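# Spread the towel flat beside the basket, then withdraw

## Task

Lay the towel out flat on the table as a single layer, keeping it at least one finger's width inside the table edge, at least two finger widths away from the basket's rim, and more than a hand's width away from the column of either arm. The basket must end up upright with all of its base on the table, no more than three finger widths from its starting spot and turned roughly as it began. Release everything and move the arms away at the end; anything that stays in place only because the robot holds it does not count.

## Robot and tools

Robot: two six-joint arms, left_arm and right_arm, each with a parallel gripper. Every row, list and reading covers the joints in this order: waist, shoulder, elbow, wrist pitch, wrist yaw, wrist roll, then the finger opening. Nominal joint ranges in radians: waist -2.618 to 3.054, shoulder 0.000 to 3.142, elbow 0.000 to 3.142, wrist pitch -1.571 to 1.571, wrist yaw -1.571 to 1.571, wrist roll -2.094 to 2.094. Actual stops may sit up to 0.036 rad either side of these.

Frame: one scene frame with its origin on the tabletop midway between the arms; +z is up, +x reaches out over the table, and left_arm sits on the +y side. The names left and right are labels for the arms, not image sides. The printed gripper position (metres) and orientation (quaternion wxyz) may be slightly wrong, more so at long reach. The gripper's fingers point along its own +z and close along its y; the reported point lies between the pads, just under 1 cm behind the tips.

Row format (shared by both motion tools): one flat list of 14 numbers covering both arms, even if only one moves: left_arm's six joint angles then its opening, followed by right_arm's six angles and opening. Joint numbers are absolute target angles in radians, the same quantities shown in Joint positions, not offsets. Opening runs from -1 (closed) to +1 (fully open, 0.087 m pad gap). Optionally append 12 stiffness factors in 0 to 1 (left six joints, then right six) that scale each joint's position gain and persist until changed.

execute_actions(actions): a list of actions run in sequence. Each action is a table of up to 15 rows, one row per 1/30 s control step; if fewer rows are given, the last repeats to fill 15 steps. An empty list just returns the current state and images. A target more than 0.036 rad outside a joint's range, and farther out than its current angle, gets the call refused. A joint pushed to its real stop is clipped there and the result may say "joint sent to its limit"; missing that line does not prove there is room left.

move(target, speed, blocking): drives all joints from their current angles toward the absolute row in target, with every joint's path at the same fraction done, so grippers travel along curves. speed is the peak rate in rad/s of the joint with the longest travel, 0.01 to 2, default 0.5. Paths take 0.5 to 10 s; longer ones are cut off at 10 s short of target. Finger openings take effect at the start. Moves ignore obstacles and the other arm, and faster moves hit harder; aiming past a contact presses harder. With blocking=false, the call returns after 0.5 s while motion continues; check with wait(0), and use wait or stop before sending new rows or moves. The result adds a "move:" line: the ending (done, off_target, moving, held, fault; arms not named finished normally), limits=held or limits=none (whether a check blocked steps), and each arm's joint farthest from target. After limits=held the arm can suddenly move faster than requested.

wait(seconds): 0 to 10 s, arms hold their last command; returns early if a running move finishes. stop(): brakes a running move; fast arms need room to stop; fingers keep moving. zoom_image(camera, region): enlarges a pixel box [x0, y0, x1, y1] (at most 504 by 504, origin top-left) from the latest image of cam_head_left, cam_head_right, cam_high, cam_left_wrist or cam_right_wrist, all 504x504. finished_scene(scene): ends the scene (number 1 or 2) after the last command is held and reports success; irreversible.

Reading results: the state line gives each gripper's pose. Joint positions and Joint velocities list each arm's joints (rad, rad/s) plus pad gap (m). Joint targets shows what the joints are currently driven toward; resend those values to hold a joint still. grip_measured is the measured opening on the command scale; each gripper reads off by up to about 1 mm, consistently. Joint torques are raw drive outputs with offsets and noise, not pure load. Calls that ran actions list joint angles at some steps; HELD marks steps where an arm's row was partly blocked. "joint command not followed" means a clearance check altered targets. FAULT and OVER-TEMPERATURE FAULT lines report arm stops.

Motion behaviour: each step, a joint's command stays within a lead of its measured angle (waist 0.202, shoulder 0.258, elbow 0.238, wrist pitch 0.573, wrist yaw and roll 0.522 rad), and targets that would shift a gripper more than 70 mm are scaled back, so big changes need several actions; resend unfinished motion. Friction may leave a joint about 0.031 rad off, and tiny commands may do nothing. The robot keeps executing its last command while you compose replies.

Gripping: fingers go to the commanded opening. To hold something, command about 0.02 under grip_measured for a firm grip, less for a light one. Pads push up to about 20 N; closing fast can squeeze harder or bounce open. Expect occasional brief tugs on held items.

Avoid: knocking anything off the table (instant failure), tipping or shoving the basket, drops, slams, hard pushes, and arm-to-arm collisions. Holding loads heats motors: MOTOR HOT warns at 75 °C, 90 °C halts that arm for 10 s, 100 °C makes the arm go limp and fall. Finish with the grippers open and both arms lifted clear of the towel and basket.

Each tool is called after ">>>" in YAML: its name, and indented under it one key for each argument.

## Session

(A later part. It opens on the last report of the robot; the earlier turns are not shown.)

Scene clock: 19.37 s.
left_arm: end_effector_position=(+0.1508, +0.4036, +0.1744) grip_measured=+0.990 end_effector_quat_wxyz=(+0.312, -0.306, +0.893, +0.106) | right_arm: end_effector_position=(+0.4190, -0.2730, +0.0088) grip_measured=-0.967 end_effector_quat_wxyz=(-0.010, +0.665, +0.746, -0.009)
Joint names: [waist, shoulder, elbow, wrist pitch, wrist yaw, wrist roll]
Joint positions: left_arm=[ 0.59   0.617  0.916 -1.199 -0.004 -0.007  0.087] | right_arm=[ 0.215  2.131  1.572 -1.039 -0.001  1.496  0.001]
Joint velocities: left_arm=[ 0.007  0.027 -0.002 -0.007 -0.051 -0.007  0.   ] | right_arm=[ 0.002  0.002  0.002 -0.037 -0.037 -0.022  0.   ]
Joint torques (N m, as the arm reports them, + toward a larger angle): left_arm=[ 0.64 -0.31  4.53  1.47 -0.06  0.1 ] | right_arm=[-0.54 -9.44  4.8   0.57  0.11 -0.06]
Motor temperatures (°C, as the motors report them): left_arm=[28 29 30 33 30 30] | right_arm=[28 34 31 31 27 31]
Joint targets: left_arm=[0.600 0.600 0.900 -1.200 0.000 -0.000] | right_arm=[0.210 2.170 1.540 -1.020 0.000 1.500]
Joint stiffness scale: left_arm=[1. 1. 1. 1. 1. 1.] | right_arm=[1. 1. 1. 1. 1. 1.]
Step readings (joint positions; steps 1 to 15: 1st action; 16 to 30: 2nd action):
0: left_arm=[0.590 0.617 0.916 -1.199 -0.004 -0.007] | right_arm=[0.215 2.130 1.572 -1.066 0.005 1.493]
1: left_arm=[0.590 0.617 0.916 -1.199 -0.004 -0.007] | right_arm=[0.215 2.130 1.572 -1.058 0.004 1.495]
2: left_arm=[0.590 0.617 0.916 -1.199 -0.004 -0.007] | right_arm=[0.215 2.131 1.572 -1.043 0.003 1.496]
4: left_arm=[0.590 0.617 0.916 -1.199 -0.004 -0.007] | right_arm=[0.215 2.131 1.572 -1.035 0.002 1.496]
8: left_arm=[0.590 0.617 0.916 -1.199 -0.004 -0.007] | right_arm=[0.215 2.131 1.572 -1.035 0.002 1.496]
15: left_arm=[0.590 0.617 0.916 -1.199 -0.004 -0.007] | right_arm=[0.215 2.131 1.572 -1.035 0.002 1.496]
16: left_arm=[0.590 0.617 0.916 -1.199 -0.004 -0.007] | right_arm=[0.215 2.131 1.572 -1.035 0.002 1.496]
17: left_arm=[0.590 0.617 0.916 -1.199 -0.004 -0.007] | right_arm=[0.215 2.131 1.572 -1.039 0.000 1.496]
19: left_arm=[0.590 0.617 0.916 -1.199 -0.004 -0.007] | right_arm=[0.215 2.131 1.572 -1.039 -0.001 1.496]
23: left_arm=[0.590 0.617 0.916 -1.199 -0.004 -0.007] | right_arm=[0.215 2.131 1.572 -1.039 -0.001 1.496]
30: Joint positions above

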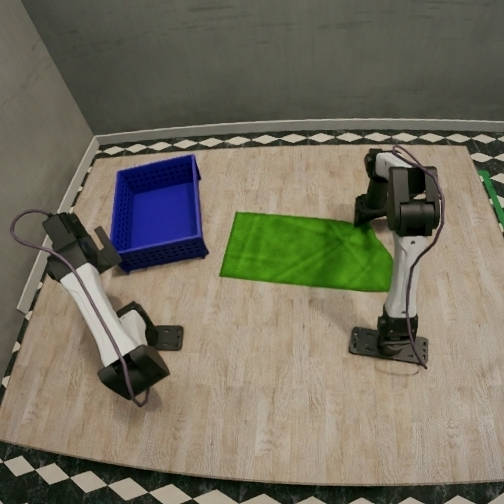

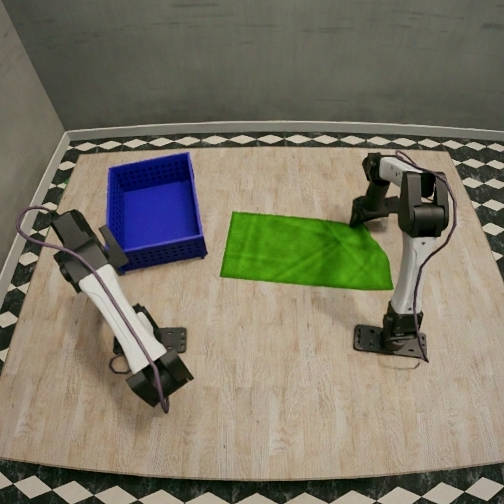

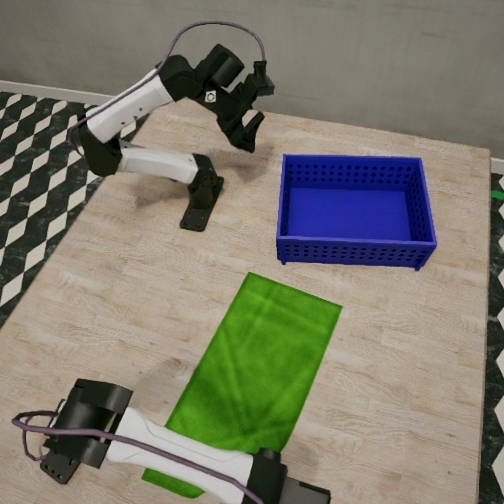

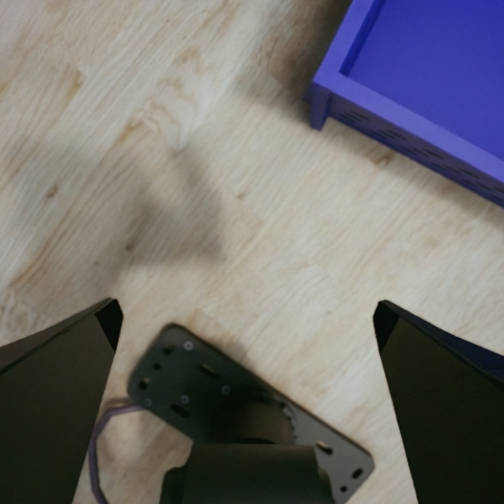

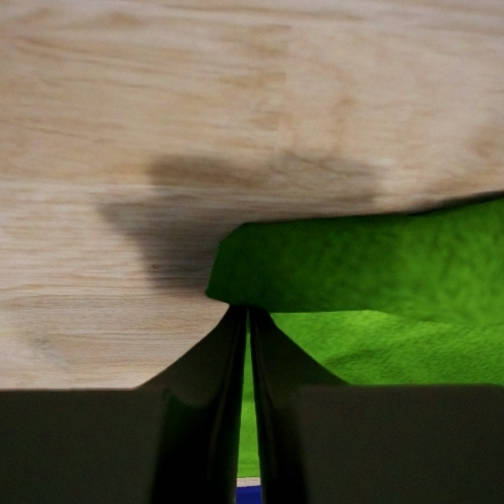

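>>> move:
  target: [0.6,0.6,0.9,-1.2,0,0,1,0.21,2.0,1.76,-1.32,0,1.5,-1]
  speed: 0.25

Scene clock: 21.47 s.
left_arm: end_effector_position=(+0.1508, +0.4036, +0.1744) grip_measured=+0.990 end_effector_quat_wxyz=(+0.312, -0.306, +0.893, +0.106) | right_arm: end_effector_position=(+0.4106, -0.2733, +0.0989) grip_measured=-0.967 end_effector_quat_wxyz=(+0.001, +0.666, +0.746, +0.002)
Joint names: [waist, shoulder, elbow, wrist pitch, wrist yaw, wrist roll]
Joint positions: left_arm=[ 0.59   0.617  0.916 -1.199 -0.004 -0.007  0.087] | right_arm=[ 0.215  2.007  1.749 -1.309 -0.001  1.496  0.001]
Joint velocities: left_arm=[ 0.012  0.017  0.002 -0.007 -0.007 -0.037  0.   ] | right_arm=[-0.002 -0.017  0.002 -0.007 -0.007 -0.11  -0.   ]
Joint torques (N m, as the arm reports them, + toward a larger angle): left_arm=[ 0.59 -0.28  4.52  1.47 -0.06  0.09] | right_arm=[ -0.54 -12.41   9.     0.28   0.11  -0.06]
Motor temperatures (°C, as the motors report them): left_arm=[28 29 30 33 30 30] | right_arm=[28 34 31 31 27 31]
Joint targets: left_arm=[0.600 0.600 0.900 -1.200 -0.000 0.000] | right_arm=[0.210 2.000 1.760 -1.320 0.000 1.500]
Joint stiffness scale: left_arm=[1. 1. 1. 1. 1. 1.] | right_arm=[1. 1. 1. 1. 1. 1.]
move: done; limits=none; left_arm: farthest joint: the shoulder, 0.017 radians from its target (0.017 radians at the start); right_arm: farthest joint: the elbow, 0.011 radians from its target (0.188 radians at the start)

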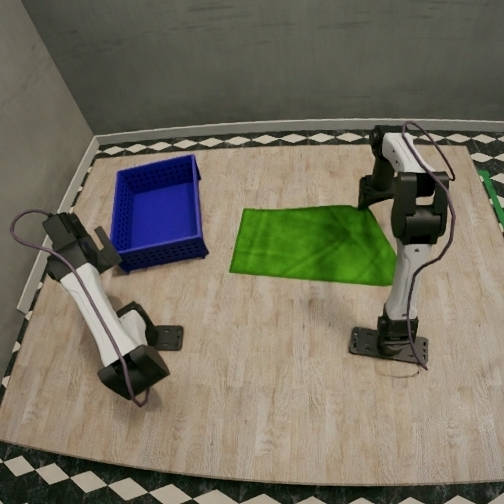

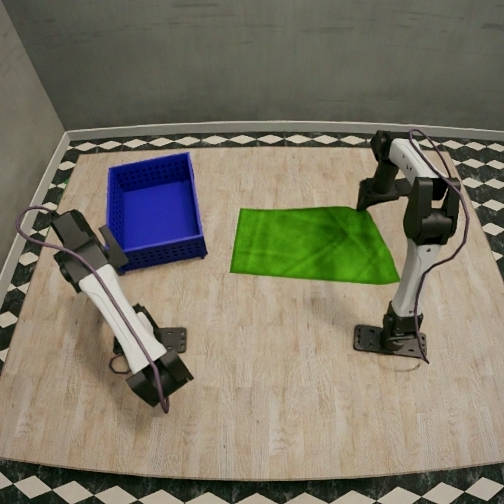

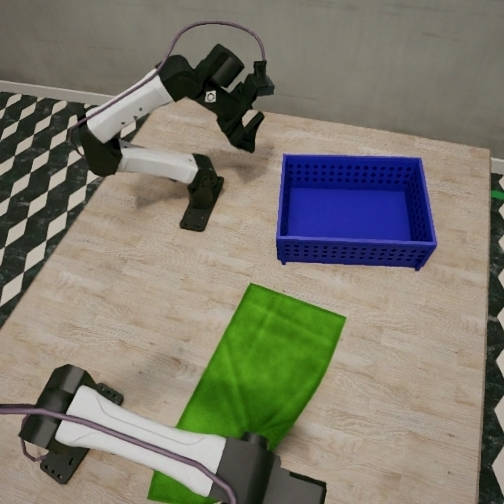

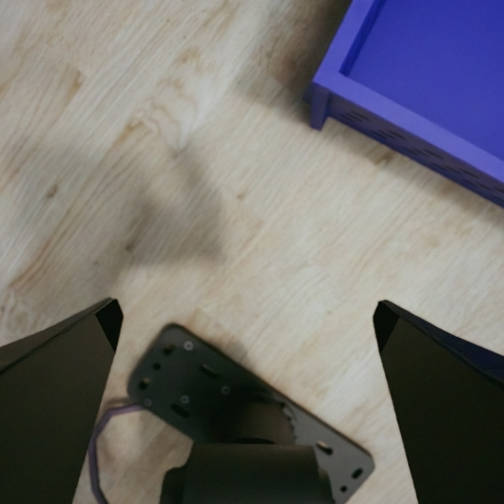

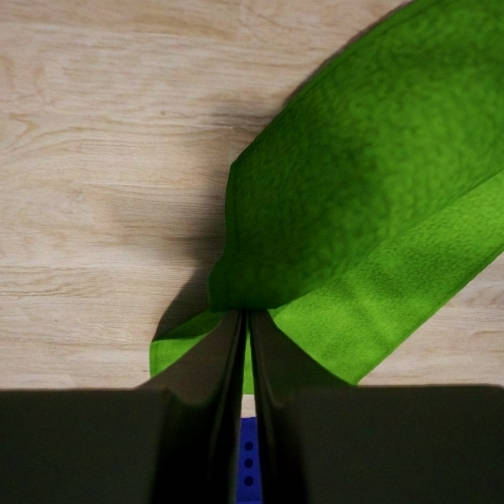

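>>> move:
  target: [0.6,0.6,0.9,-1.2,0,0,1,0.08,2.08,1.90,-1.38,0,1.5,-1]
  speed: 0.25

>>> move:
  target: [0.6,0.6,0.9,-1.2,0,0,1,0.22,2.14,1.72,-1.15,0,1.5,-1]
  speed: 0.25

Scene clock: 23.17 s.
left_arm: end_effector_position=(+0.1508, +0.4036, +0.1744) grip_measured=+0.990 end_effector_quat_wxyz=(+0.312, -0.306, +0.893, +0.106) | right_arm: end_effector_position=(+0.4328, -0.3236, +0.1154) grip_measured=-0.967 end_effector_quat_wxyz=(+0.012, +0.712, +0.702, +0.011)
Joint names: [waist, shoulder, elbow, wrist pitch, wrist yaw, wrist roll]
Joint positions: left_arm=[ 0.59   0.617  0.916 -1.199 -0.004 -0.007  0.087] | right_arm=[ 0.088  2.056  1.887 -1.369 -0.001  1.496  0.001]
Joint velocities: left_arm=[-0.007  0.002 -0.007  0.037  0.007  0.051 -0.001] | right_arm=[ 0.002 -0.007 -0.007 -0.022  0.066 -0.037 -0.   ]
Joint torques (N m, as the arm reports them, + toward a larger angle): left_arm=[ 0.52 -0.36  4.48  1.47 -0.06  0.12] | right_arm=[ -0.69 -10.34   9.27   0.37   0.11  -0.06]
Motor temperatures (°C, as the motors report them): left_arm=[28 29 30 33 30 30] | right_arm=[28 35 31 31 27 31]
Joint targets: left_arm=[0.600 0.600 0.900 -1.200 0.000 -0.000] | right_arm=[0.080 2.080 1.900 -1.380 -0.000 1.500]
Joint stiffness scale: left_arm=[1. 1. 1. 1. 1. 1.] | right_arm=[1. 1. 1. 1. 1. 1.]
move: off_target (right_arm); limits=none; left_arm: farthest joint: the shoulder, 0.017 radians from its target (0.017 radians at the start); right_arm: farthest joint: the shoulder, 0.024 radians from its target (0.073 radians at the start)

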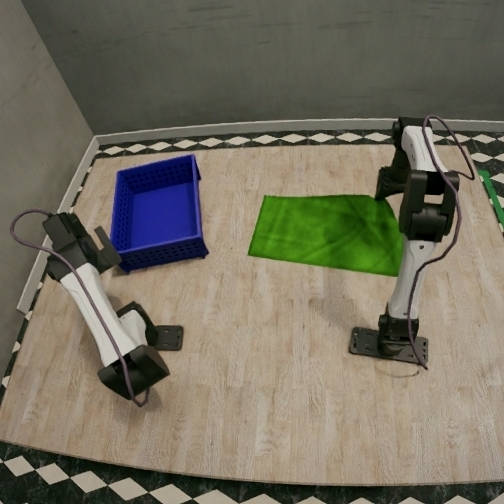

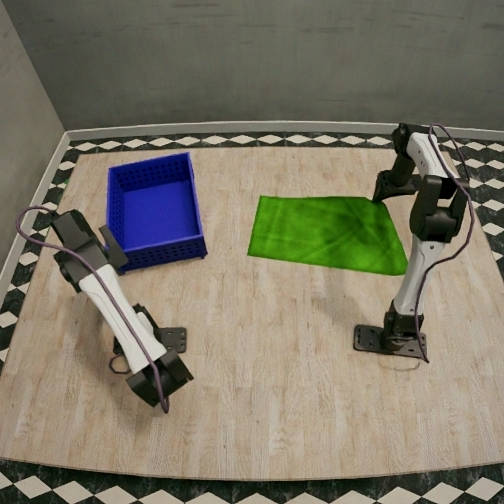

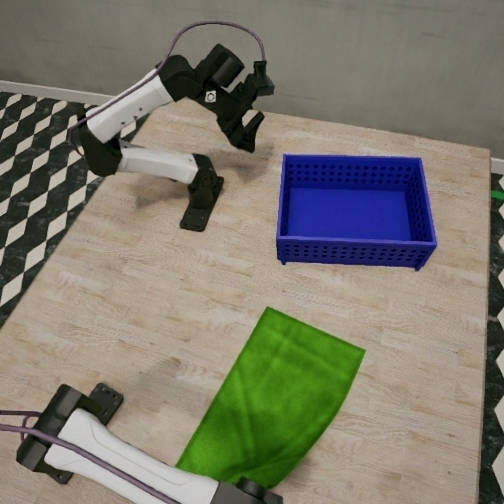

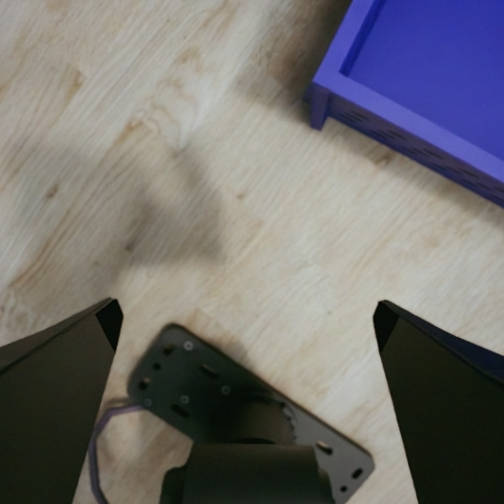

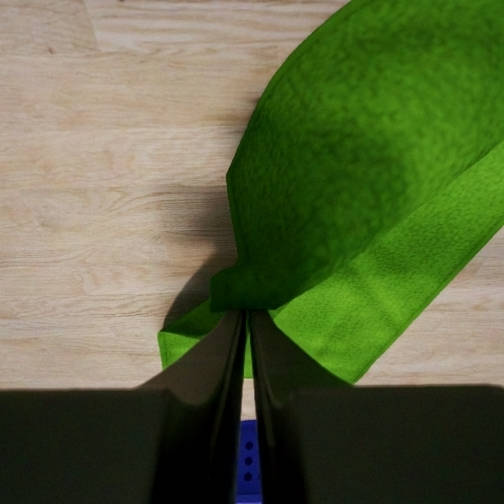

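Scene clock: 24.67 s.
left_arm: end_effector_position=(+0.1508, +0.4036, +0.1744) grip_measured=+0.990 end_effector_quat_wxyz=(+0.312, -0.306, +0.893, +0.106) | right_arm: end_effector_position=(+0.4415, -0.2740, +0.0546) grip_measured=-0.967 end_effector_quat_wxyz=(+0.011, +0.667, +0.745, +0.012)
Joint names: [waist, shoulder, elbow, wrist pitch, wrist yaw, wrist roll]
Joint positions: left_arm=[ 0.59   0.617  0.916 -1.199 -0.004 -0.007  0.087] | right_arm=[ 0.211  2.118  1.739 -1.16  -0.001  1.496  0.001]
Joint velocities: left_arm=[ 0.022 -0.002  0.002  0.051 -0.007 -0.022 -0.   ] | right_arm=[-0.002  0.002 -0.012 -0.037 -0.007 -0.022  0.   ]
Joint torques (N m, as the arm reports them, + toward a larger angle): left_arm=[ 0.6  -0.35  4.53  1.47 -0.05  0.1 ] | right_arm=[  0.64 -11.12   6.3    0.57   0.11  -0.06]
Motor temperatures (°C, as the motors report them): left_arm=[28 29 30 33 30 30] | right_arm=[28 35 31 31 27 31]
Joint targets: left_arm=[0.600 0.600 0.900 -1.200 -0.000 0.000] | right_arm=[0.220 2.140 1.720 -1.150 -0.000 1.500]
Joint stiffness scale: left_arm=[1. 1. 1. 1. 1. 1.] | right_arm=[1. 1. 1. 1. 1. 1.]
move: off_target (right_arm); limits=none; left_arm: farthest joint: the shoulder, 0.017 radians from its target (0.017 radians at the start); right_arm: farthest joint: the shoulder, 0.022 radians from its target (0.084 radians at the start)

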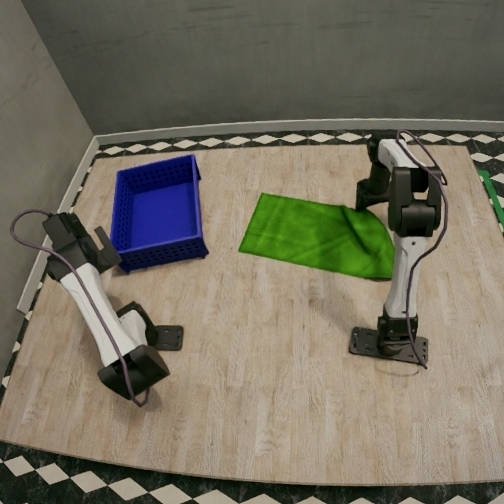

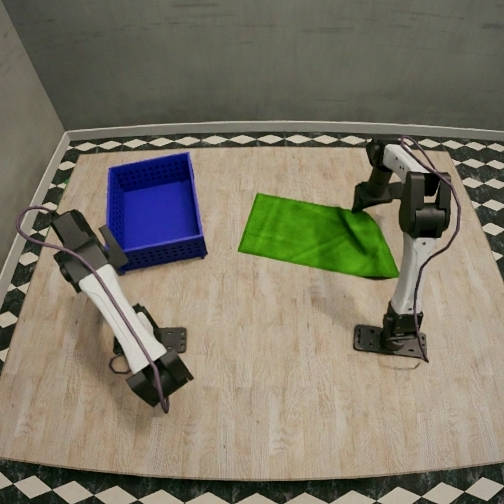

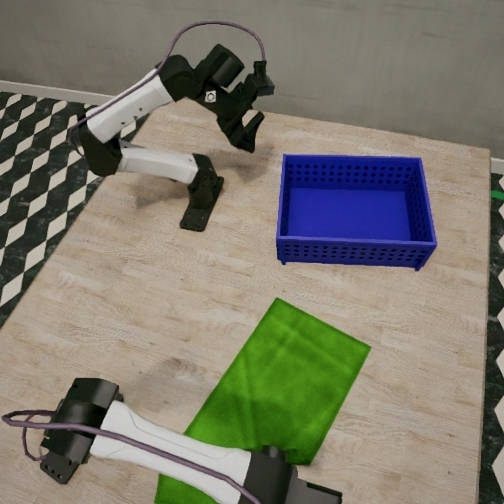

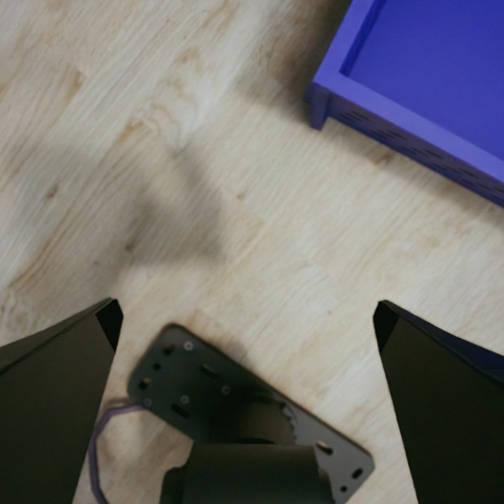

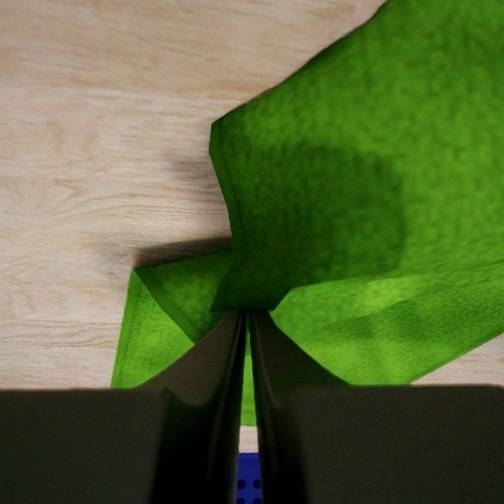

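>>> move:
  target: [0.6,0.6,0.9,-1.2,0,0,1,0.36,2.17,1.68,-1.09,0,1.5,-1]
  speed: 0.25

>>> move:
  target: [0.6,0.6,0.9,-1.2,0,0,1,0.2,2.08,1.80,-1.30,0,1.5,0.2]
  speed: 0.25

Scene clock: 26.30 s.
left_arm: end_effector_position=(+0.1508, +0.4036, +0.1744) grip_measured=+0.990 end_effector_quat_wxyz=(+0.312, -0.306, +0.893, +0.106) | right_arm: end_effector_position=(+0.4300, -0.2161, +0.0328) grip_measured=-0.967 end_effector_quat_wxyz=(+0.006, +0.612, +0.790, +0.008)
Joint names: [waist, shoulder, elbow, wrist pitch, wrist yaw, wrist roll]
Joint positions: left_arm=[ 0.59   0.617  0.916 -1.199 -0.004 -0.007  0.087] | right_arm=[ 0.353  2.148  1.699 -1.101 -0.001  1.496  0.001]
Joint velocities: left_arm=[ 0.007 -0.002  0.022  0.051 -0.007 -0.007  0.   ] | right_arm=[ 0.007  0.007  0.012 -0.022  0.037 -0.037 -0.001]
Joint torques (N m, as the arm reports them, + toward a larger angle): left_arm=[ 0.5  -0.32  4.49  1.48 -0.07  0.1 ] | right_arm=[  0.38 -11.36   6.32   0.61   0.11  -0.06]
Motor temperatures (°C, as the motors report them): left_arm=[28 29 30 33 30 30] | right_arm=[28 35 31 31 27 31]
Joint targets: left_arm=[0.600 0.600 0.900 -1.200 -0.000 -0.000] | right_arm=[0.360 2.170 1.680 -1.090 -0.000 1.500]
Joint stiffness scale: left_arm=[1. 1. 1. 1. 1. 1.] | right_arm=[1. 1. 1. 1. 1. 1.]
move: off_target (right_arm); limits=none; left_arm: farthest joint: the shoulder, 0.017 radians from its target (0.017 radians at the start); right_arm: farthest joint: the shoulder, 0.022 radians from its target (0.052 radians at the start)

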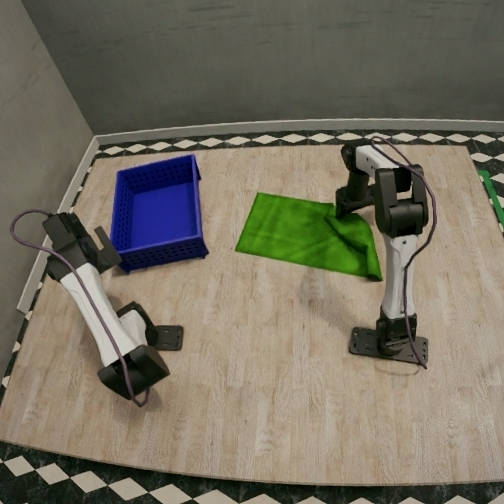

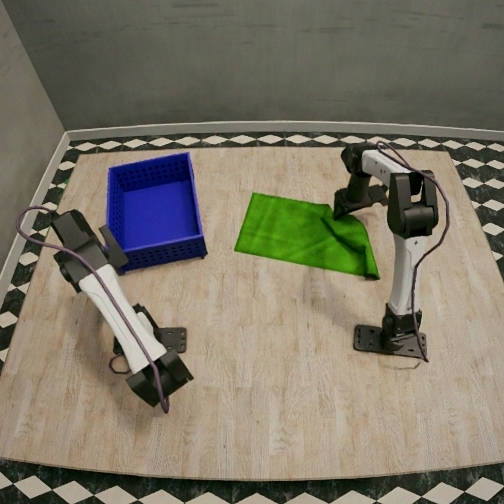

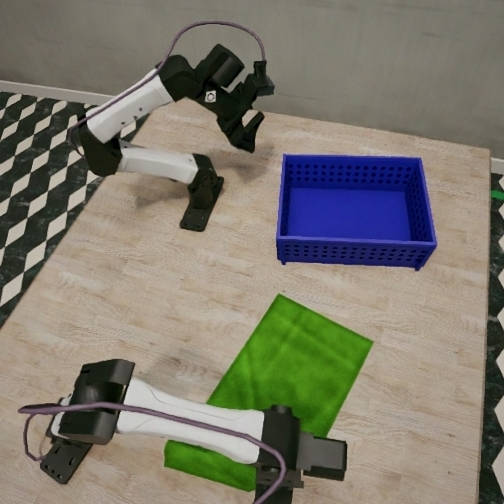

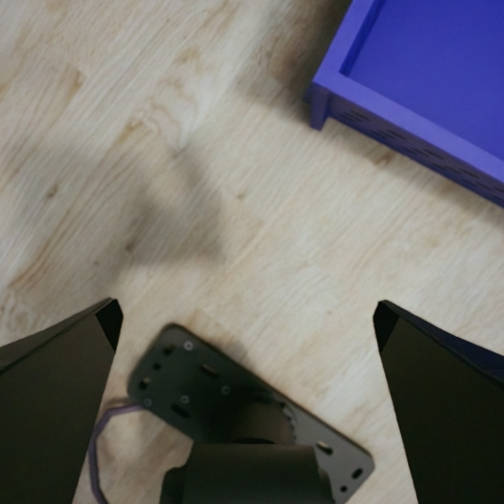

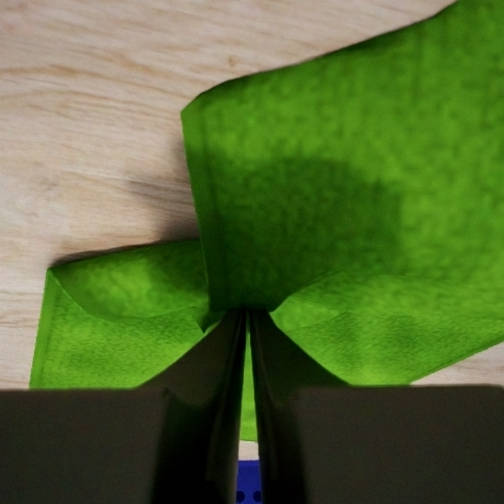

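Scene clock: 27.73 s.
left_arm: end_effector_position=(+0.1508, +0.4036, +0.1744) grip_measured=+0.990 end_effector_quat_wxyz=(+0.312, -0.306, +0.893, +0.106) | right_arm: end_effector_position=(+0.4242, -0.2758, +0.0792) grip_measured=+0.200 end_effector_quat_wxyz=(-0.007, +0.668, +0.744, -0.006)
Joint names: [waist, shoulder, elbow, wrist pitch, wrist yaw, wrist roll]
Joint positions: left_arm=[ 0.59   0.617  0.916 -1.199 -0.004 -0.007  0.087] | right_arm=[ 0.208  2.087  1.789 -1.29  -0.001  1.496  0.052]
Joint velocities: left_arm=[-0.002 -0.017 -0.007  0.007 -0.007 -0.022 -0.   ] | right_arm=[-0.002  0.002  0.002 -0.037 -0.051 -0.022 -0.   ]
Joint torques (N m, as the arm reports them, + toward a larger angle): left_arm=[ 0.54 -0.31  4.53  1.46 -0.06  0.1 ] | right_arm=[ -0.78 -13.02   8.97   0.26   0.12  -0.05]
Motor temperatures (°C, as the motors report them): left_arm=[28 29 30 33 30 30] | right_arm=[28 36 32 31 27 31]
Joint targets: left_arm=[0.600 0.600 0.900 -1.200 0.000 0.000] | right_arm=[0.200 2.080 1.800 -1.300 -0.000 1.500]
Joint stiffness scale: left_arm=[1. 1. 1. 1. 1. 1.] | right_arm=[1. 1. 1. 1. 1. 1.]
move: done; limits=none; left_arm: farthest joint: the shoulder, 0.017 radians from its target (0.017 radians at the start); right_arm: farthest joint: the elbow, 0.011 radians from its target (0.101 radians at the start)

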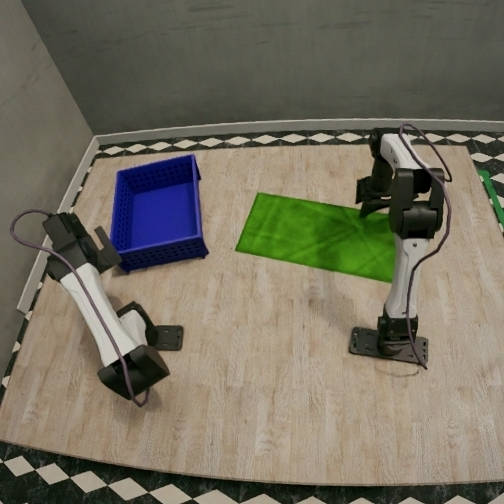

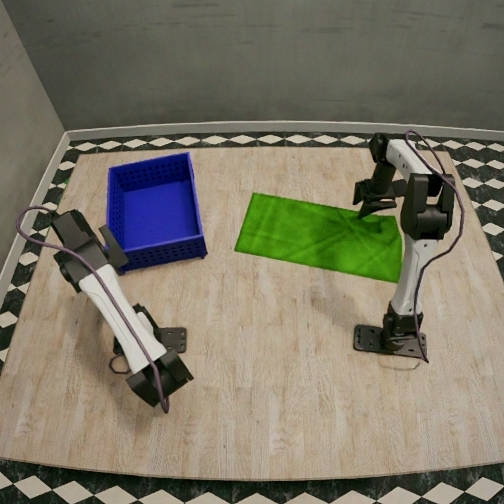

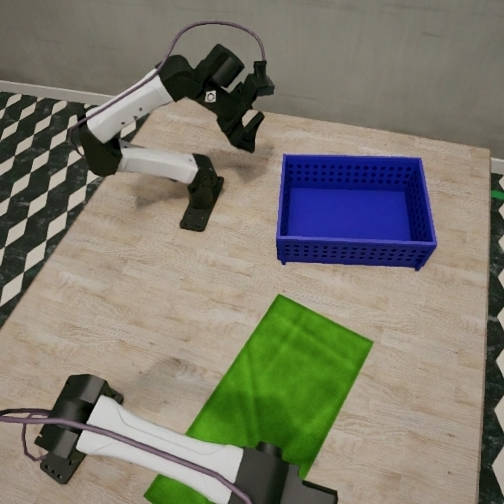

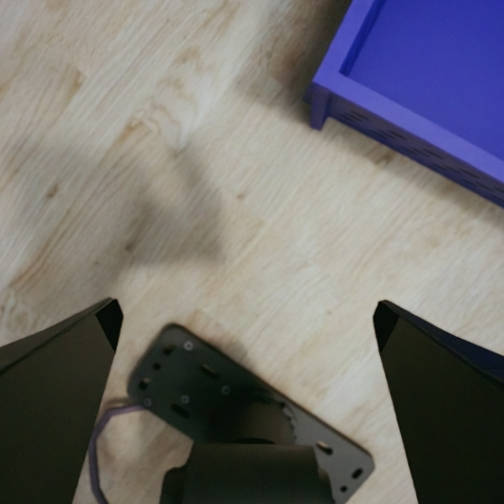

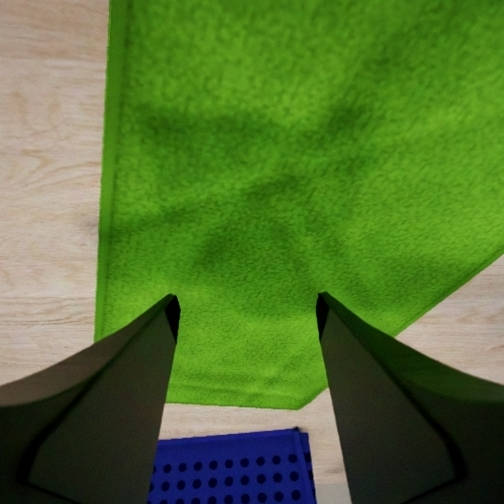

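It sprang open.

>>> move:
  target: [0.6,0.6,0.9,-1.2,0,0,1,-0.9,1.0,1.1,-1.30,0,1.5,0.2]
  speed: 1

>>> zoom_image:
  camera: "cam_head_left"
  region: [300,180,440,310]

Scene clock: 29.77 s.
left_arm: end_effector_position=(+0.1508, +0.4036, +0.1744) grip_measured=+0.990 end_effector_quat_wxyz=(+0.312, -0.306, +0.893, +0.106) | right_arm: end_effector_position=(+0.1680, -0.4915, +0.1915) grip_measured=+0.200 end_effector_quat_wxyz=(+0.187, +0.940, +0.282, +0.040)
Joint names: [waist, shoulder, elbow, wrist pitch, wrist yaw, wrist roll]
Joint positions: left_arm=[ 0.59   0.617  0.916 -1.199 -0.004 -0.007  0.087] | right_arm=[-0.887  1.01   1.122 -1.296  0.002  1.496  0.052]
Joint velocities: left_arm=[ 0.002 -0.017  0.002 -0.007  0.037  0.095 -0.   ] | right_arm=[-0.017 -0.012  0.017  0.022 -0.037 -0.022  0.   ]
Joint torques (N m, as the arm reports them, + toward a larger angle): left_arm=[ 0.49 -0.3   4.48  1.49 -0.05  0.1 ] | right_arm=[-1.19 -2.56  6.37  1.27  0.07 -0.09]
Motor temperatures (°C, as the motors report them): left_arm=[28 29 30 33 30 30] | right_arm=[28 36 32 31 27 31]
Joint targets: left_arm=[0.600 0.600 0.900 -1.200 -0.000 0.000] | right_arm=[-0.900 1.000 1.100 -1.300 0.000 1.500]
Joint stiffness scale: left_arm=[1. 1. 1. 1. 1. 1.] | right_arm=[1. 1. 1. 1. 1. 1.]
move: off_target (right_arm); limits=none; left_arm: farthest joint: the shoulder, 0.017 radians from its target (0.017 radians at the start); right_arm: farthest joint: the elbow, 0.022 radians from its target (0.689 radians at the start)

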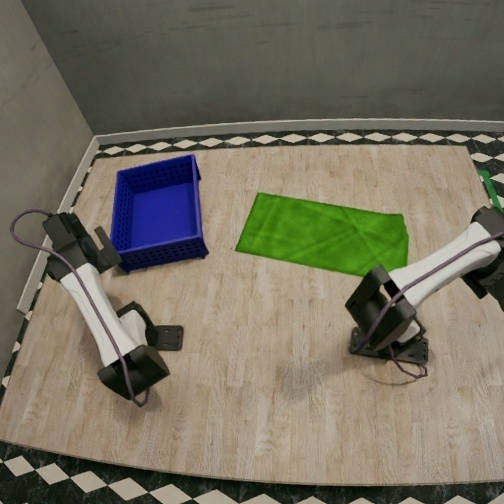

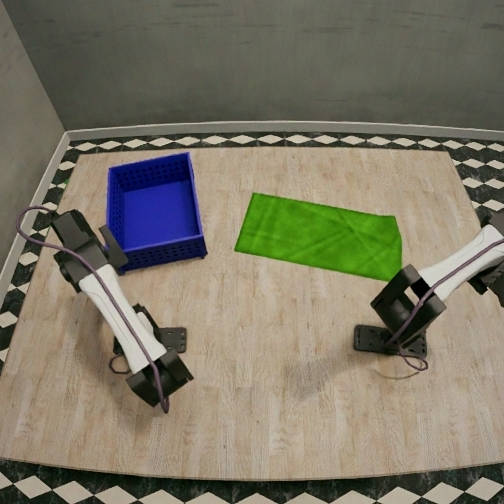

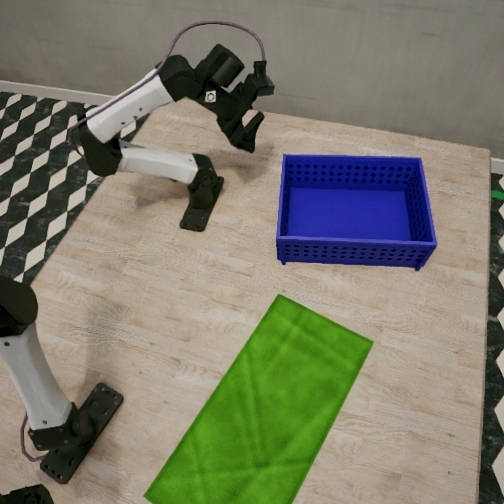

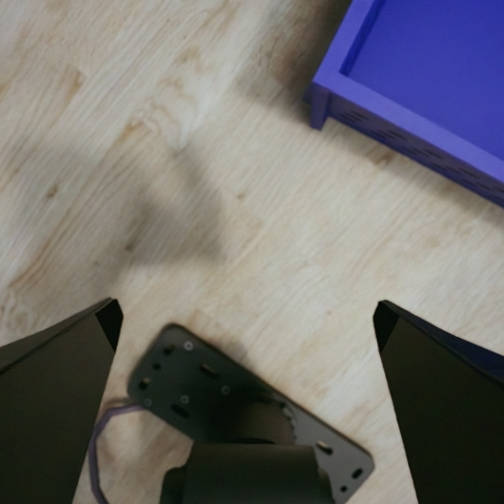

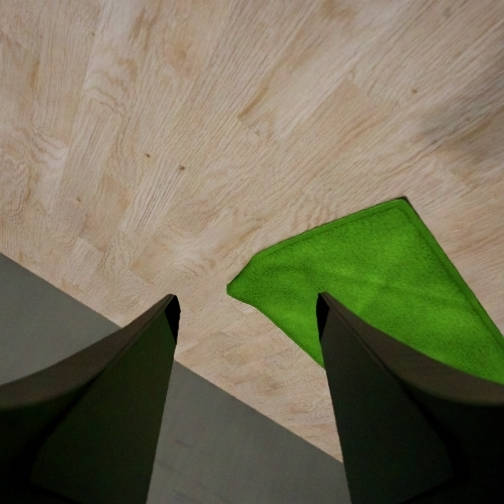

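Region (300, 180, 440, 310) of cam_head_left's 504x504 image, scaled by 3.600, with more detail than that image has; it fills the top 468 rows of this view, and the rest is white.

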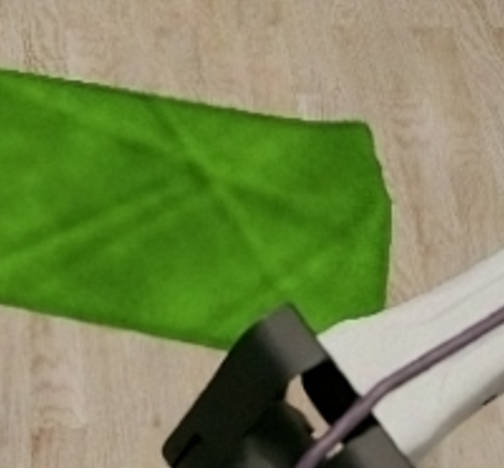

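>>> move:
  target: [0.6,0.6,0.9,-1.2,0,0,1,-0.05,2.16,1.70,-1.12,0,1.5,0.2]
  speed: 0.9

Scene clock: 32.33 s.
left_arm: end_effector_position=(+0.1508, +0.4036, +0.1744) grip_measured=+0.990 end_effector_quat_wxyz=(+0.312, -0.306, +0.893, +0.106) | right_arm: end_effector_position=(+0.4335, -0.3797, +0.0292) grip_measured=+0.200 end_effector_quat_wxyz=(-0.006, +0.758, +0.653, -0.006)
Joint names: [waist, shoulder, elbow, wrist pitch, wrist yaw, wrist roll]
Joint positions: left_arm=[ 0.59   0.617  0.916 -1.199 -0.004 -0.007  0.087] | right_arm=[-0.048  2.15   1.688 -1.125  0.003  1.496  0.052]
Joint velocities: left_arm=[-0.002  0.007 -0.007 -0.007 -0.037 -0.037 -0.   ] | right_arm=[ 0.012 -0.002 -0.012  0.007  0.007 -0.022  0.   ]
Joint torques (N m, as the arm reports them, + toward a larger angle): left_arm=[ 0.56 -0.35  4.56  1.47 -0.06  0.09] | right_arm=[ -0.37 -12.22   8.94   0.43   0.06  -0.06]
Motor temperatures (°C, as the motors report them): left_arm=[28 29 30 34 30 30] | right_arm=[28 36 32 31 27 31]
Joint targets: left_arm=[0.600 0.600 0.900 -1.200 0.000 -0.000] | right_arm=[-0.050 2.160 1.700 -1.120 -0.000 1.500]
Joint stiffness scale: left_arm=[1. 1. 1. 1. 1. 1.] | right_arm=[1. 1. 1. 1. 1. 1.]
move: done; limits=none; left_arm: farthest joint: the shoulder, 0.017 radians from its target (0.017 radians at the start); right_arm: farthest joint: the elbow, 0.012 radians from its target (0.578 radians at the start)

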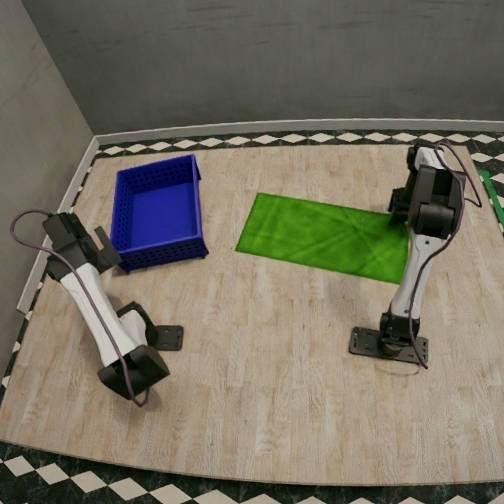

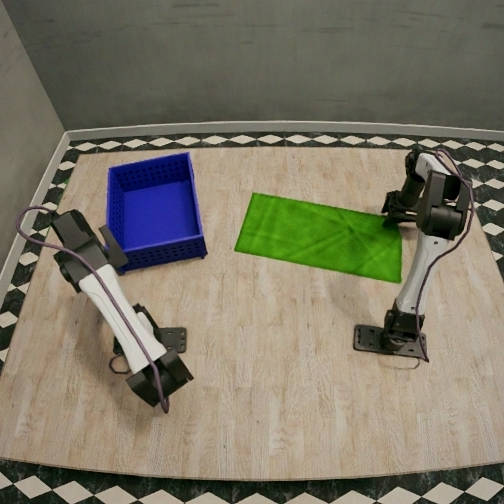

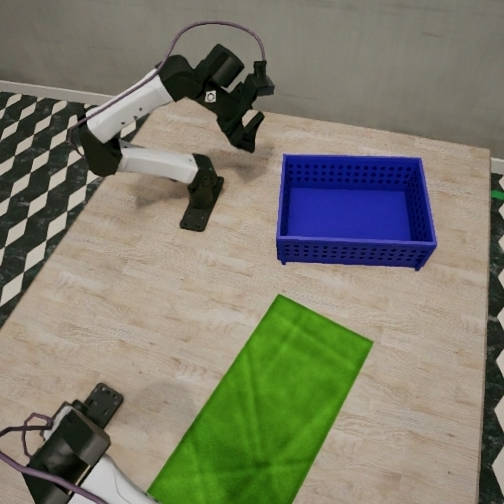

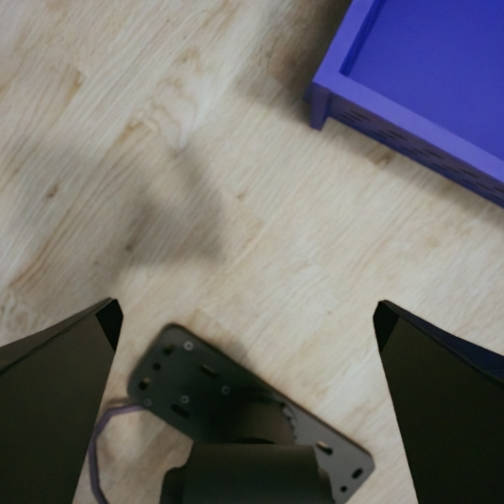

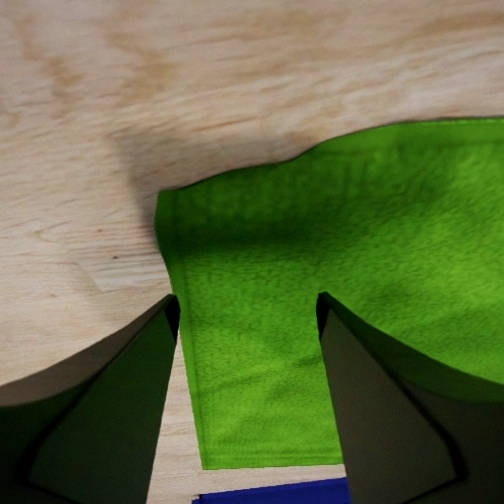

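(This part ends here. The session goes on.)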